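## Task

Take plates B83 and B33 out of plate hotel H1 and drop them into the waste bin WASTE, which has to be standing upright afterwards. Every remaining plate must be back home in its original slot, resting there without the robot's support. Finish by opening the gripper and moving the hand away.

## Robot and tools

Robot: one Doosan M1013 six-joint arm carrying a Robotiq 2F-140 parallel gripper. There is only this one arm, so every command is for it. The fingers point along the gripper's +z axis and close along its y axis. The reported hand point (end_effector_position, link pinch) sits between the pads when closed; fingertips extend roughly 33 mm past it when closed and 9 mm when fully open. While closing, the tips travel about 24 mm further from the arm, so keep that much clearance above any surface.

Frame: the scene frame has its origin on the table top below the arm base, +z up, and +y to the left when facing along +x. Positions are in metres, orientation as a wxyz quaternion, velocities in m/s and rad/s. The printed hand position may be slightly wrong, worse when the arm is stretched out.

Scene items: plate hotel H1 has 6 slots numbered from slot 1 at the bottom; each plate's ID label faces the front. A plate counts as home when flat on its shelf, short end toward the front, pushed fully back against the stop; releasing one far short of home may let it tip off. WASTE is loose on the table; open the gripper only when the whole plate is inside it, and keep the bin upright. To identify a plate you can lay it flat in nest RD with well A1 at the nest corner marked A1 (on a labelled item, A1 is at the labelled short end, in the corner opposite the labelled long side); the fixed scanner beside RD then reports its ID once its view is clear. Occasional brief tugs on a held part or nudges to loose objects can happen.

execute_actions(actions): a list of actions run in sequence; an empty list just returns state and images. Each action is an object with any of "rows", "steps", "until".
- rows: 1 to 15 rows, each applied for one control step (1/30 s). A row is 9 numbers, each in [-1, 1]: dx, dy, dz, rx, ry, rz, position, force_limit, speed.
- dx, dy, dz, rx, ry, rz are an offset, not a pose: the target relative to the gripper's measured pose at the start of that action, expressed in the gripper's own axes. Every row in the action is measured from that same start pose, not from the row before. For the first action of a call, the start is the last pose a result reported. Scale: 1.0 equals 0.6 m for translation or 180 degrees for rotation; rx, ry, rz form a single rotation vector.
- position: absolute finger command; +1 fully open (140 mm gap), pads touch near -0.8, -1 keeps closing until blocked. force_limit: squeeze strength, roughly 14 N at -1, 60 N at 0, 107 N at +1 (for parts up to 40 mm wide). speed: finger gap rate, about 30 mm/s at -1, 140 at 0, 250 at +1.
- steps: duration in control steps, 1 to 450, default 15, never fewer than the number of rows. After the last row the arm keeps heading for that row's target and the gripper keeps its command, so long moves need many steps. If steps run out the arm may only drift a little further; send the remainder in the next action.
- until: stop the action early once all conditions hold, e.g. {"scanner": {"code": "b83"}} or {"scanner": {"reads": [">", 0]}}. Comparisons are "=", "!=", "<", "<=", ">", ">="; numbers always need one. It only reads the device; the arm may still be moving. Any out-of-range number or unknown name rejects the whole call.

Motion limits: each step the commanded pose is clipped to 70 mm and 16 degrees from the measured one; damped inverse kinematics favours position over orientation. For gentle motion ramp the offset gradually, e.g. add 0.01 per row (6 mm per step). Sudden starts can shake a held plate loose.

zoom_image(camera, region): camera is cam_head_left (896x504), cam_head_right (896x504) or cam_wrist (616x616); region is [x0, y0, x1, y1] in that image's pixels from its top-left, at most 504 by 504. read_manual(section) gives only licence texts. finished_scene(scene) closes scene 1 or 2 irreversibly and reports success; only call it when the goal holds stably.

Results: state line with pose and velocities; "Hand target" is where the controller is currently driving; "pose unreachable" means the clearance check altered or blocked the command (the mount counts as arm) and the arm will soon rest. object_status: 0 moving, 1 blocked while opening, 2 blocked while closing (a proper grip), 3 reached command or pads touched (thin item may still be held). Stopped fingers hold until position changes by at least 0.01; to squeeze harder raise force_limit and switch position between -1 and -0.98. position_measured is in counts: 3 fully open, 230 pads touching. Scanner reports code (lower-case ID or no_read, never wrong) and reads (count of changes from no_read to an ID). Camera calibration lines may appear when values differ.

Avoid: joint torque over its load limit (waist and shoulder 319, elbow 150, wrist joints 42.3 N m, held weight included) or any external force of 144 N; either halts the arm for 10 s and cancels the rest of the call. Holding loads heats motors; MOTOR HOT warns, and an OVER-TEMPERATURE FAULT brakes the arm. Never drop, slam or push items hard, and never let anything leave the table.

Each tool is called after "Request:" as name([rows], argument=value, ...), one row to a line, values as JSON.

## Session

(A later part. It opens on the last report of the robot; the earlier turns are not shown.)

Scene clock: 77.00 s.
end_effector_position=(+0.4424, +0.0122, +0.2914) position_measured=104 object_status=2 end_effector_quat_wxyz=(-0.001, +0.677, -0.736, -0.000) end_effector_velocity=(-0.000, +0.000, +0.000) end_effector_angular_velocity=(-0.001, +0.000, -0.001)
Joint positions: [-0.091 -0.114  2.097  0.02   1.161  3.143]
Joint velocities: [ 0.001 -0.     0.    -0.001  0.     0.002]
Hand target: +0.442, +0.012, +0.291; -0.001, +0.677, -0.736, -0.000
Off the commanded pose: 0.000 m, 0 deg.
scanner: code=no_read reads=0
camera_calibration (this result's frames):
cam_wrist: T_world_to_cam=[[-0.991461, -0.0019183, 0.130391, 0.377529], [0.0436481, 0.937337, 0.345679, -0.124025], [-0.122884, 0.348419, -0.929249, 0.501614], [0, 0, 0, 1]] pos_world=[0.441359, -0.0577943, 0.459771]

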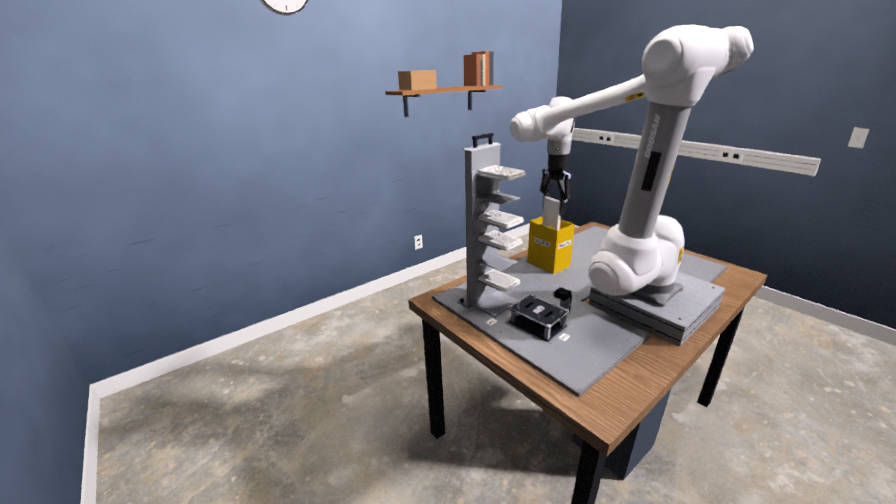

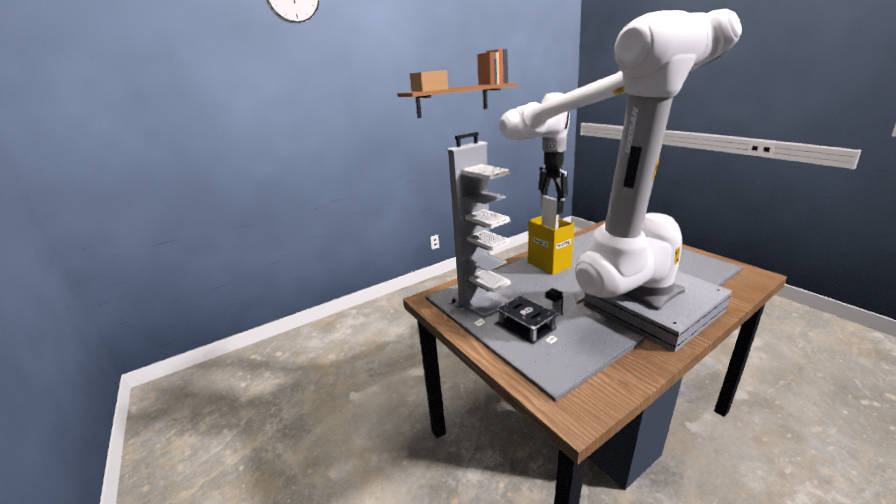

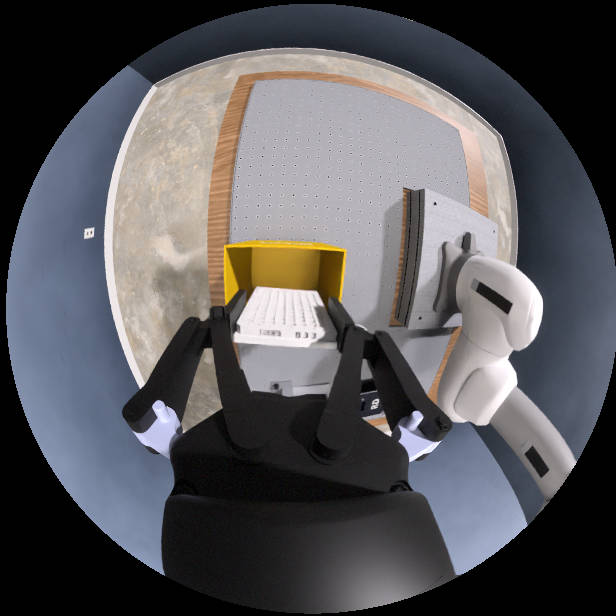

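Request:
execute_actions([
  {"rows":[[0,0,0.03,0,0,0,-1,0,0],[0,0,0.07,0,0,0,-1,0,0],[0,0,0.11,0,0,0,-1,0,0],[0,0,0.15,0,0,0,-1,0,0],[0,0,0.185,0,0,0,-1,0,0]],"steps":25},
])

Request:
zoom_image(camera="cam_head_left", region=[490, 150, 630, 290])

Scene clock: 82.80 s.
end_effector_position=(+0.4427, +0.0124, +0.1804) position_measured=104 object_status=2 end_effector_quat_wxyz=(-0.001, +0.677, -0.736, -0.000) end_effector_velocity=(+0.000, -0.000, +0.000) end_effector_angular_velocity=(-0.001, -0.001, +0.001)
Joint positions: [-0.086 -0.004  2.227  0.023  0.921  3.142]
Joint velocities: [-0.    -0.    -0.    -0.001 -0.    -0.001]
Hand target: +0.443, +0.012, +0.180; -0.001, +0.677, -0.736, -0.000
Off the commanded pose: 0.000 m, 0 deg.
scanner: code=no_read reads=0
camera_calibration (this result's frames):
cam_wrist: T_world_to_cam=[[-0.991461, -0.00195063, 0.130385, 0.392344], [0.0436231, 0.937317, 0.345737, -0.0858665], [-0.122887, 0.348472, -0.929229, 0.398469], [0, 0, 0, 1]] pos_world=[0.441706, -0.057606, 0.3488]

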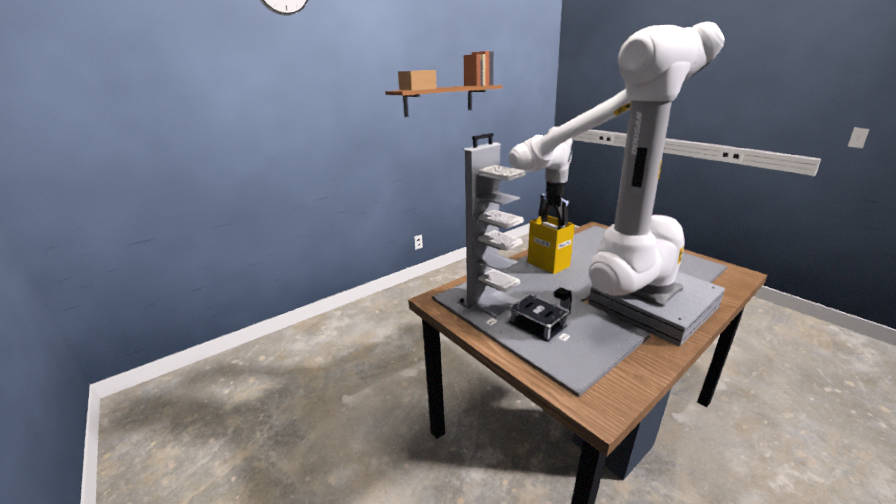

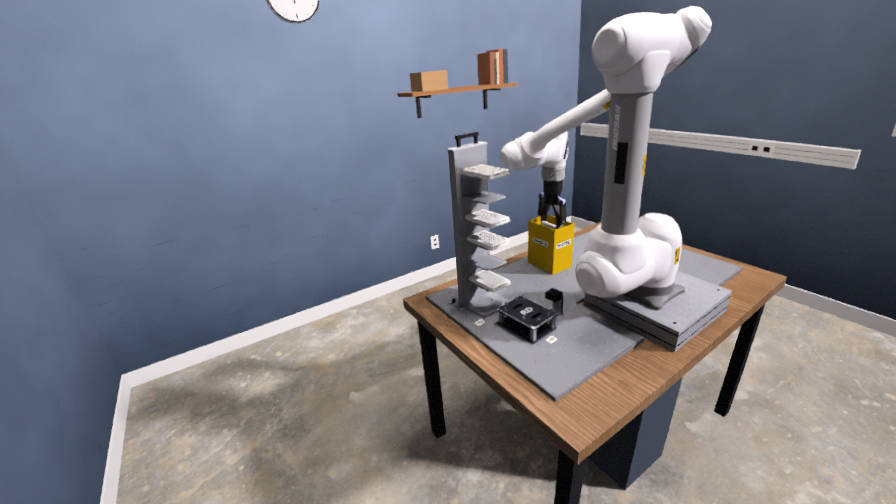

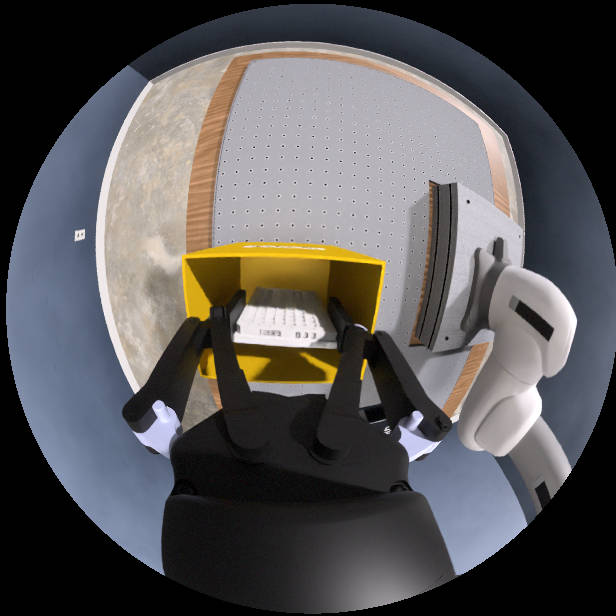

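Region (490, 150, 630, 290) of cam_head_left's 896x504 image, scaled by 3.600, with more detail than that image has.

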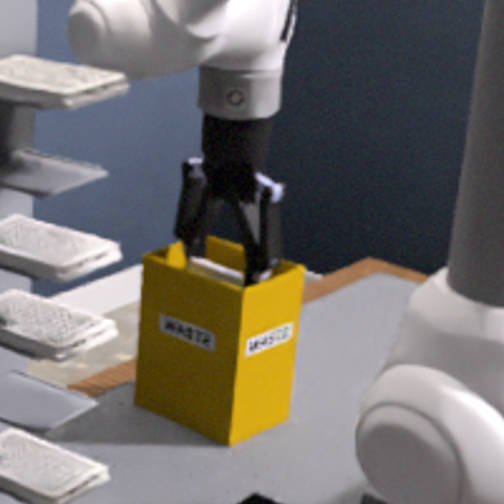

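Request:
execute_actions([
  {"rows":[[0,0,0.018,0,0,0,-1,0,0]],"steps":10},
  {"rows":[[0,0,0,0,0,0,0.28,0,0]],"steps":12},
  {"rows":[[0,0,-0.05,0,0,0,0.28,0,0],[0,0,-0.1,0,0,0,0.28,0,0],[0,0,-0.4,0,0,0,0.28,0,0]],"steps":25},
  {"rows":[[-0.213,0.25,-0.05,0,0,-0.55,0.6,0,0]],"steps":45},
  {"rows":[[-0.27,-0.44,0,0,0,0,0.6,0,0]],"steps":35},
  {"rows":[[0.2,0,0.42,0,0.42,0,0.6,0,0]],"steps":60},
])

Scene clock: 94.27 s.
end_effector_position=(+0.2429, +0.4115, +0.1882) position_measured=53 object_status=3 end_effector_quat_wxyz=(-0.024, +0.788, +0.029, +0.614) end_effector_velocity=(-0.000, +0.000, -0.000) end_effector_angular_velocity=(+0.002, +0.000, -0.000)
Joint positions: [ 1.666  0.368  2.47  -1.464  1.345  4.42 ]
Joint velocities: [ 0.     0.     0.    -0.    -0.     0.003]
Hand target: +0.243, +0.412, +0.188; -0.024, +0.788, +0.029, +0.614
Off the commanded pose: 0.001 m, 0 deg.
scanner: code=no_read reads=0
camera_calibration (this result's frames):
cam_wrist: T_world_to_cam=[[-0.0333164, -0.993313, 0.110537, 0.372985], [-0.559156, -0.073145, -0.825829, 0.328746], [0.828393, -0.0893214, -0.552981, 0.12043], [0, 0, 0, 1]] pos_world=[0.0964841, 0.405294, 0.296855]

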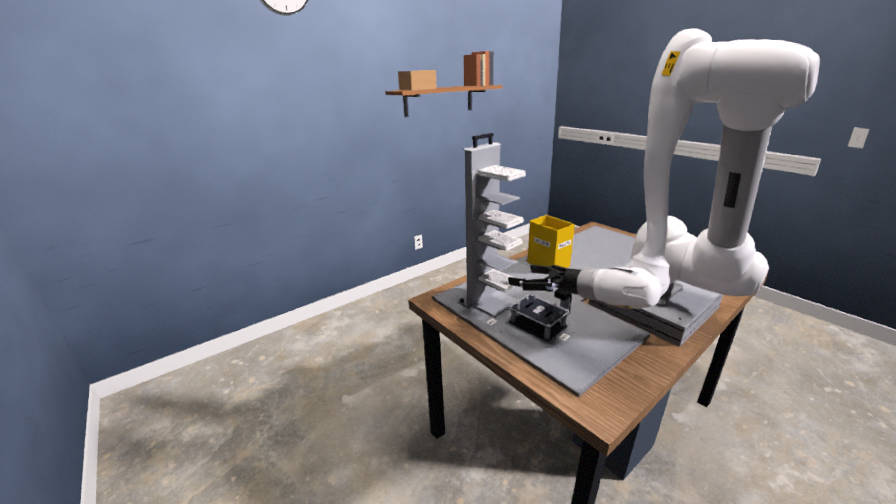

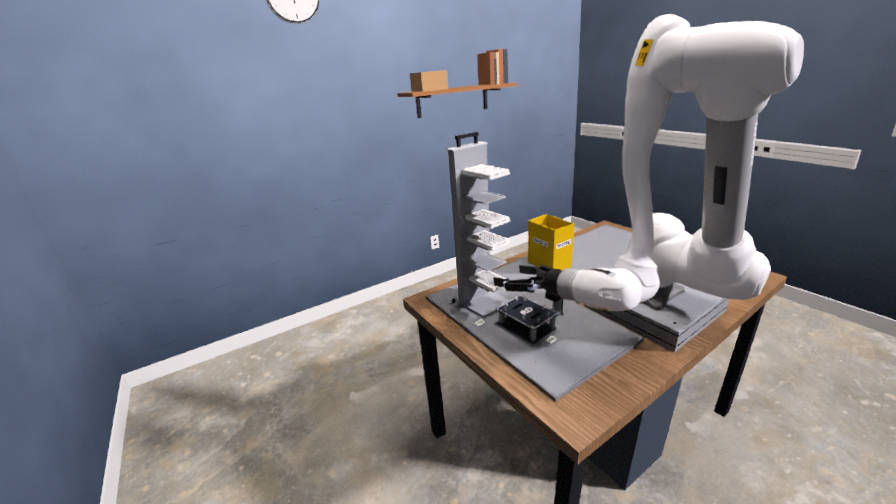

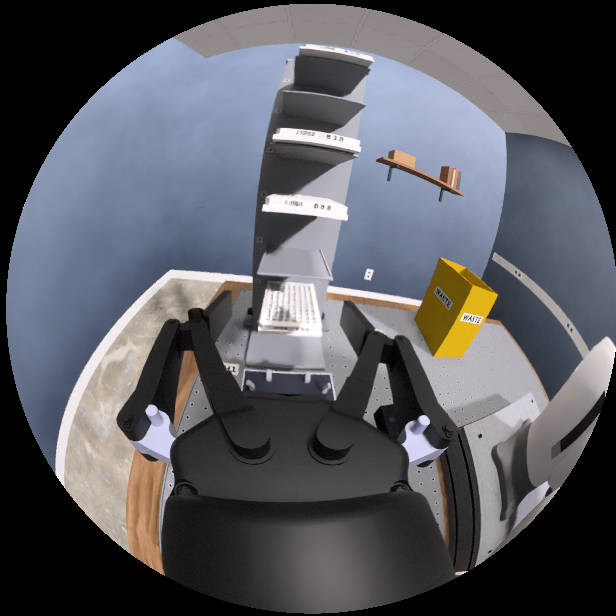

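Request:
execute_actions([
  {"rows":[[-0.02,0.012,0.04,0,0,0,0.6,0,0],[-0.04,0.012,0.08,0,0,0,0.6,0,0],[-0.06,0.012,0.1,0,0,0,0.6,0,0],[-0.084,0.0125,0.102,0,0,0,0.6,0,0]],"steps":20},
])

Request:
zoom_image(camera="cam_head_left", region=[460, 240, 640, 350])

Scene clock: 100.17 s.
end_effector_position=(+0.2901, +0.4078, +0.1244) position_measured=53 object_status=3 end_effector_quat_wxyz=(-0.024, +0.788, +0.029, +0.614) end_effector_velocity=(-0.001, +0.001, -0.000) end_effector_angular_velocity=(-0.000, -0.000, +0.003)
Joint positions: [ 1.544  0.527  2.491 -1.628  1.314  4.605]
Joint velocities: [ 0.002  0.001 -0.    -0.001  0.     0.001]
Hand target: +0.290, +0.408, +0.124; -0.024, +0.788, +0.029, +0.614
Off the commanded pose: 0.000 m, 0 deg.
scanner: code=no_read reads=0
camera_calibration (this result's frames):
cam_wrist: T_world_to_cam=[[-0.0329928, -0.993336, 0.110431, 0.377868], [-0.559067, -0.0732456, -0.825881, 0.302226], [0.828466, -0.0889863, -0.552924, 0.0454554], [0, 0, 0, 1]] pos_world=[0.143773, 0.401532, 0.233008]

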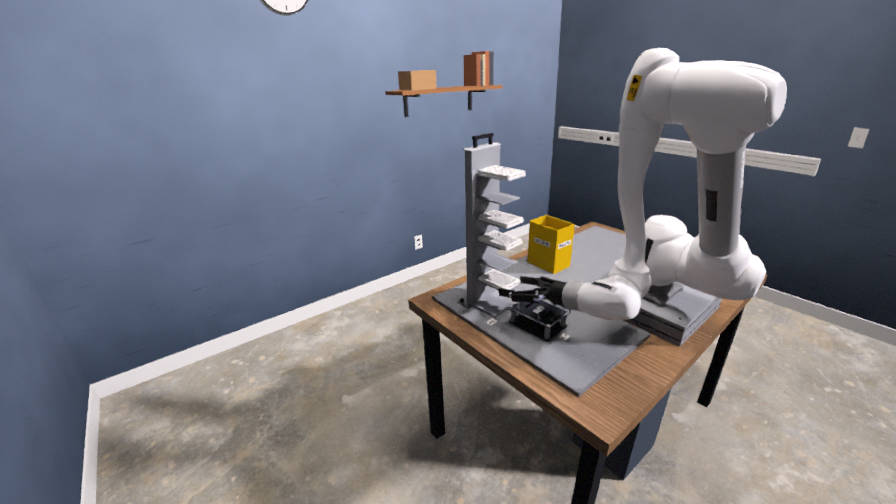

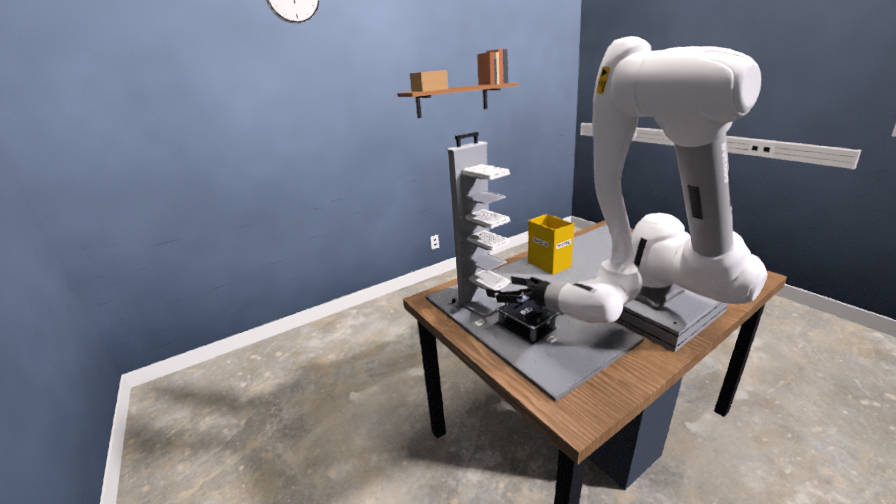

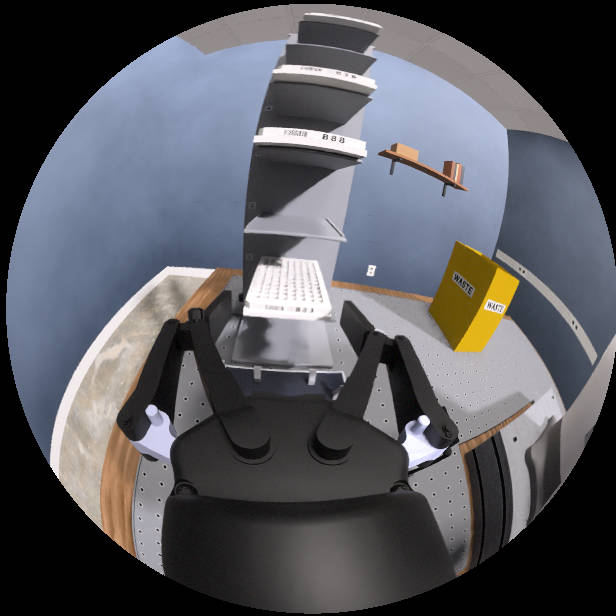

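Region (460, 240, 640, 350) of cam_head_left's 896x504 image, scaled by 2.800, with more detail than that image has.

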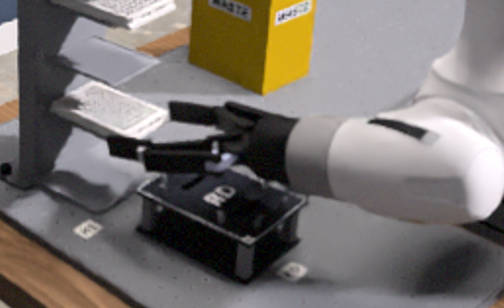

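Request:
execute_actions([
  {"rows":[[0.007,0,0.025,0,0,0,0.6,0,0],[0.014,0,0.05,0,0,0,0.6,0,0],[0.021,0,0.078,0,0,0,0.6,0,0]],"steps":18},
  {"rows":[[0,0,0,0,0,0,-1,0,-0.5]],"steps":20},
  {"rows":[[0.008,0,-0.002,0,0,0,-1,0,0],[0.016,0,-0.01,0,0,0,-1,0,0],[0.022,0,-0.03,0,0,0,-1,0,0],[0.022,0,-0.05,0,0,0,-1,0,0]],"steps":15},
])

Scene clock: 106.53 s.
end_effector_position=(+0.3127, +0.4094, +0.1453) position_measured=108 object_status=2 end_effector_quat_wxyz=(-0.024, +0.788, +0.029, +0.614) end_effector_velocity=(-0.000, +0.001, -0.000) end_effector_angular_velocity=(+0.001, +0.000, +0.001)
Joint positions: [ 1.485  0.472  2.491 -1.672  1.301  4.55 ]
Joint velocities: [ 0.001  0.001 -0.001 -0.    -0.     0.   ]
Hand target: +0.313, +0.409, +0.145; -0.024, +0.788, +0.029, +0.614
Off the commanded pose: 0.000 m, 0 deg.
scanner: code=no_read reads=0
camera_calibration (this result's frames):
cam_wrist: T_world_to_cam=[[-0.0331145, -0.993319, 0.110544, 0.377888], [-0.559051, -0.0732743, -0.825889, 0.332189], [0.828472, -0.0891489, -0.55289, 0.0384843], [0, 0, 0, 1]] pos_world=[0.166341, 0.403135, 0.253856]

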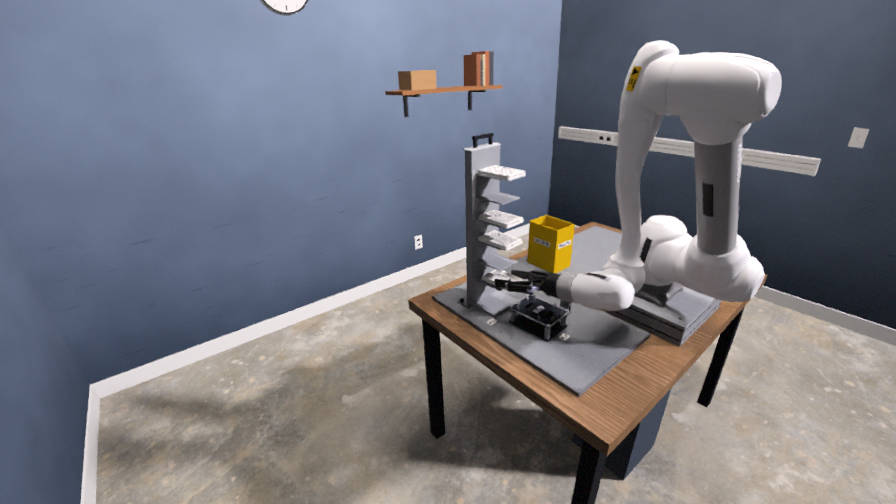

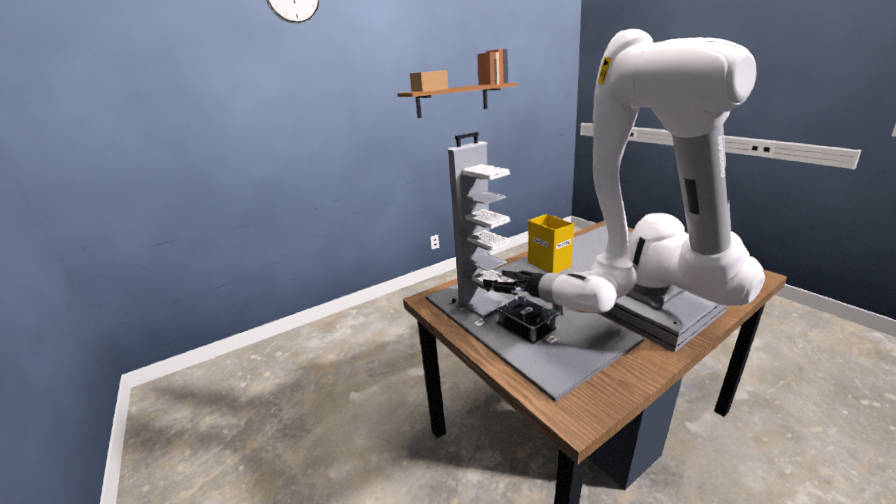

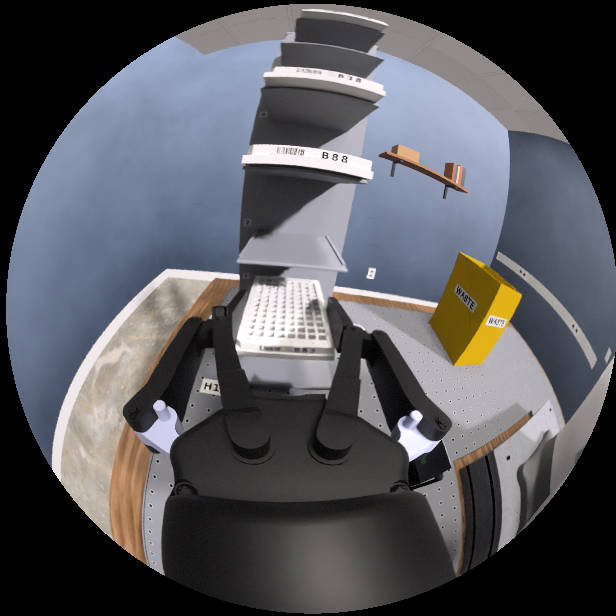

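Request:
execute_actions([
  {"rows":[[-0.005,0,-0.02,0,0,0,-1,0,0],[-0.01,0,-0.04,0,0,0,-1,0,0],[-0.018,0,-0.07,0,0,0,-1,0,0],[-0.025,0,-0.1,0,0,0,-1,0,0],[-0.036,0,-0.14,0,0,0,-1,0,0],[-0.048,0,-0.19,0,0,0,-1,0,0],[-0.06,0,-0.242,0,0,0,-1,0,0]],"steps":28},
  {"rows":[[0.05,0,-0.02,0,0,0,-1,0,0],[0.1,0,-0.04,0,-0.04,0,-1,0,0],[0.51,0,-0.217,0,-0.42,0,-1,0,0]],"steps":60},
  {"rows":[[0.28,0.43,0,0,0,0,-1,0,0]],"steps":35},
  {"rows":[[0.223,0.217,0.1,0,0,0.55,-1,0,0]],"steps":45},
  {"rows":[[0,0,0.05,0,0,0,-1,0,0],[0,0,0.1,0,0,0,-1,0,0],[0,0,0.2,0,0,0,-1,0,0]],"steps":22},
])

Scene clock: 118.43 s.
end_effector_position=(+0.4424, +0.0301, +0.2944) position_measured=108 object_status=2 end_effector_quat_wxyz=(-0.001, +0.677, -0.736, +0.000) end_effector_velocity=(+0.000, -0.001, -0.000) end_effector_angular_velocity=(-0.000, -0.000, -0.001)
Joint positions: [-0.05  -0.116  2.092  0.02   1.166  3.184]
Joint velocities: [-0.001  0.     0.    -0.    -0.001 -0.   ]
Hand target: +0.442, +0.030, +0.294; -0.001, +0.677, -0.736, +0.000
Off the commanded pose: 0.000 m, 0 deg.
scanner: code=no_read reads=0
camera_calibration (this result's frames):
cam_wrist: T_world_to_cam=[[-0.991486, -0.00184923, 0.130198, 0.377314], [0.0436356, 0.937364, 0.345607, -0.14184], [-0.122682, 0.348346, -0.929303, 0.498145], [0, 0, 0, 1]] pos_world=[0.441404, -0.0398734, 0.462823]

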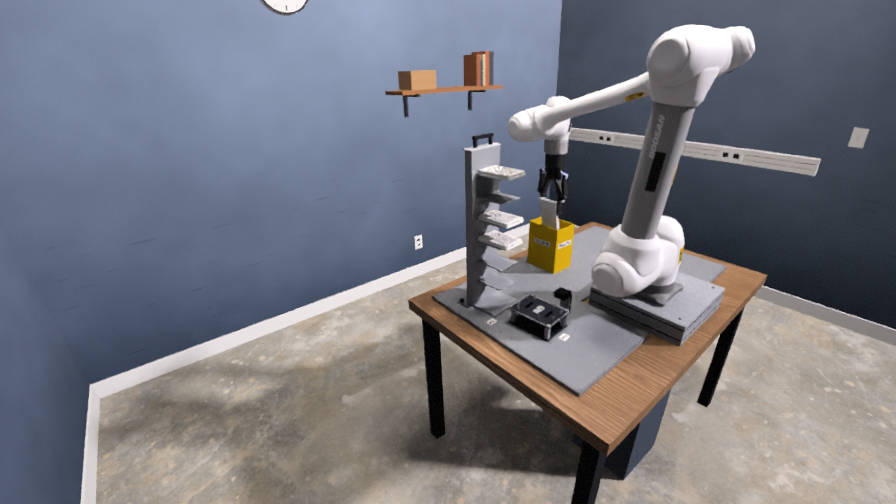

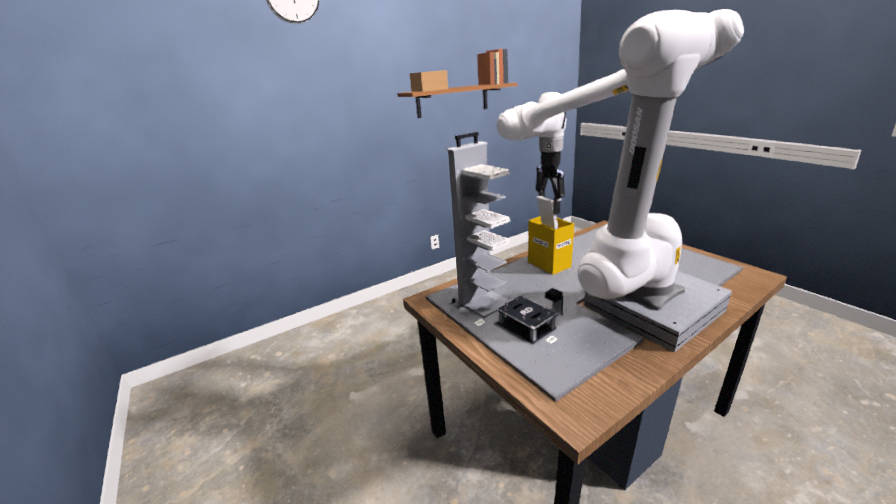

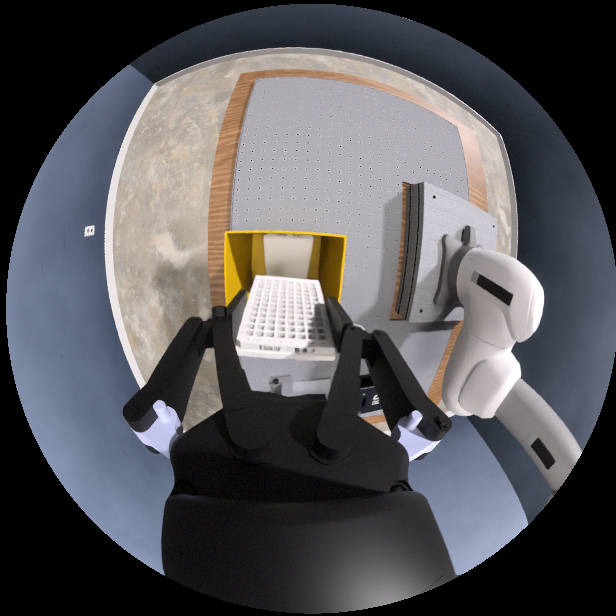

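Request:
execute_actions([
  {"rows":[[0,0,0.02,0,-0.02,0,-1,0,0],[0,0,0.04,0,-0.04,0,-1,0,0],[0,0,0.07,0,-0.04,0,-1,0,0],[0,0,0.1,0,-0.04,0,-1,0,0],[0,0,0.13,0,-0.04,0,-1,0,0],[0,0,0.16,0,-0.04,0,-1,0,0],[0,0,0.185,0,-0.04,0,-1,0,0],[0,0,0.207,0,-0.04,0,-1,0,0]],"steps":28},
  {"rows":[[0,0,0,0,0,0,0.28,0,0]],"steps":12},
  {"rows":[[0,0,-0.05,0,0,0,0.28,0,0],[0,0,-0.1,0,0.02,0,0.28,0,0],[0,0,-0.3,0,0.04,0,0.28,0,0]],"steps":25},
])

Request:
finished_scene(scene=1)

Scene clock: 125.20 s.
end_effector_position=(+0.4404, +0.0075, +0.3487) position_measured=94 object_status=3 end_effector_quat_wxyz=(-0.001, +0.677, -0.736, +0.000) end_effector_velocity=(-0.000, +0.000, +0.001) end_effector_angular_velocity=(-0.001, -0.001, +0.001)
Joint positions: [-0.104 -0.153  2.021  0.019  1.276  3.133]
Joint velocities: [ 0.001 -0.002 -0.    -0.001  0.    -0.   ]
Hand target: +0.440, +0.008, +0.349; -0.001, +0.677, -0.736, +0.000
Off the commanded pose: 0.000 m, 0 deg.
scanner: code=no_read reads=0
camera_calibration (this result's frames):
cam_wrist: T_world_to_cam=[[-0.991486, -0.00187624, 0.130197, 0.368193], [0.0435971, 0.937401, 0.345513, -0.139324], [-0.122695, 0.348248, -0.929338, 0.55626], [0, 0, 0, 1]] pos_world=[0.439383, -0.0624235, 0.517155]

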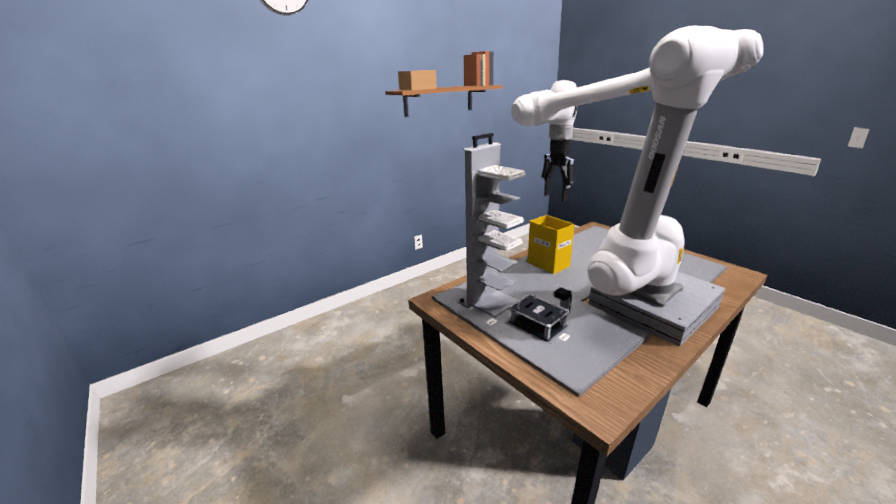

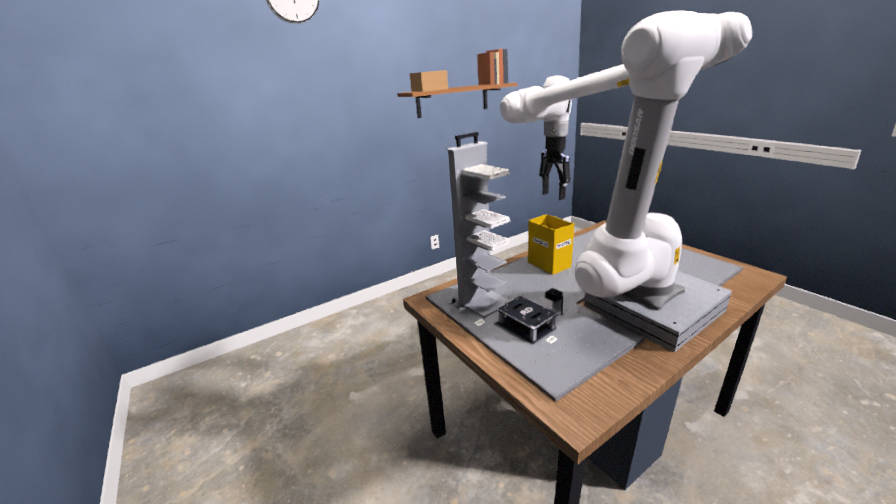

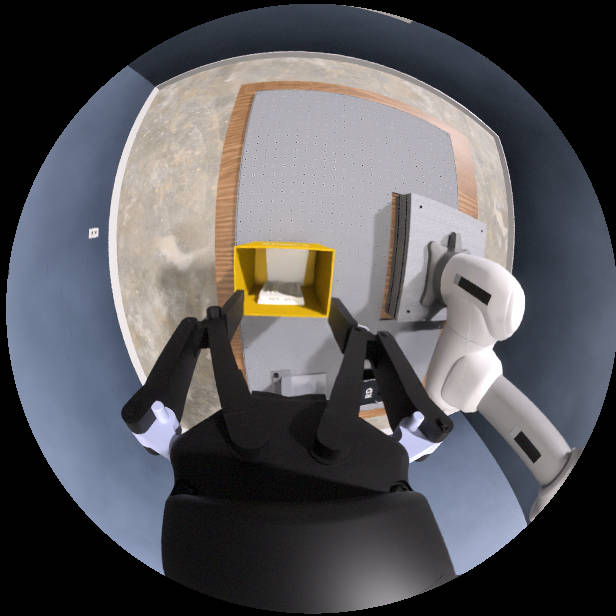

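The scene is finished: the task was done.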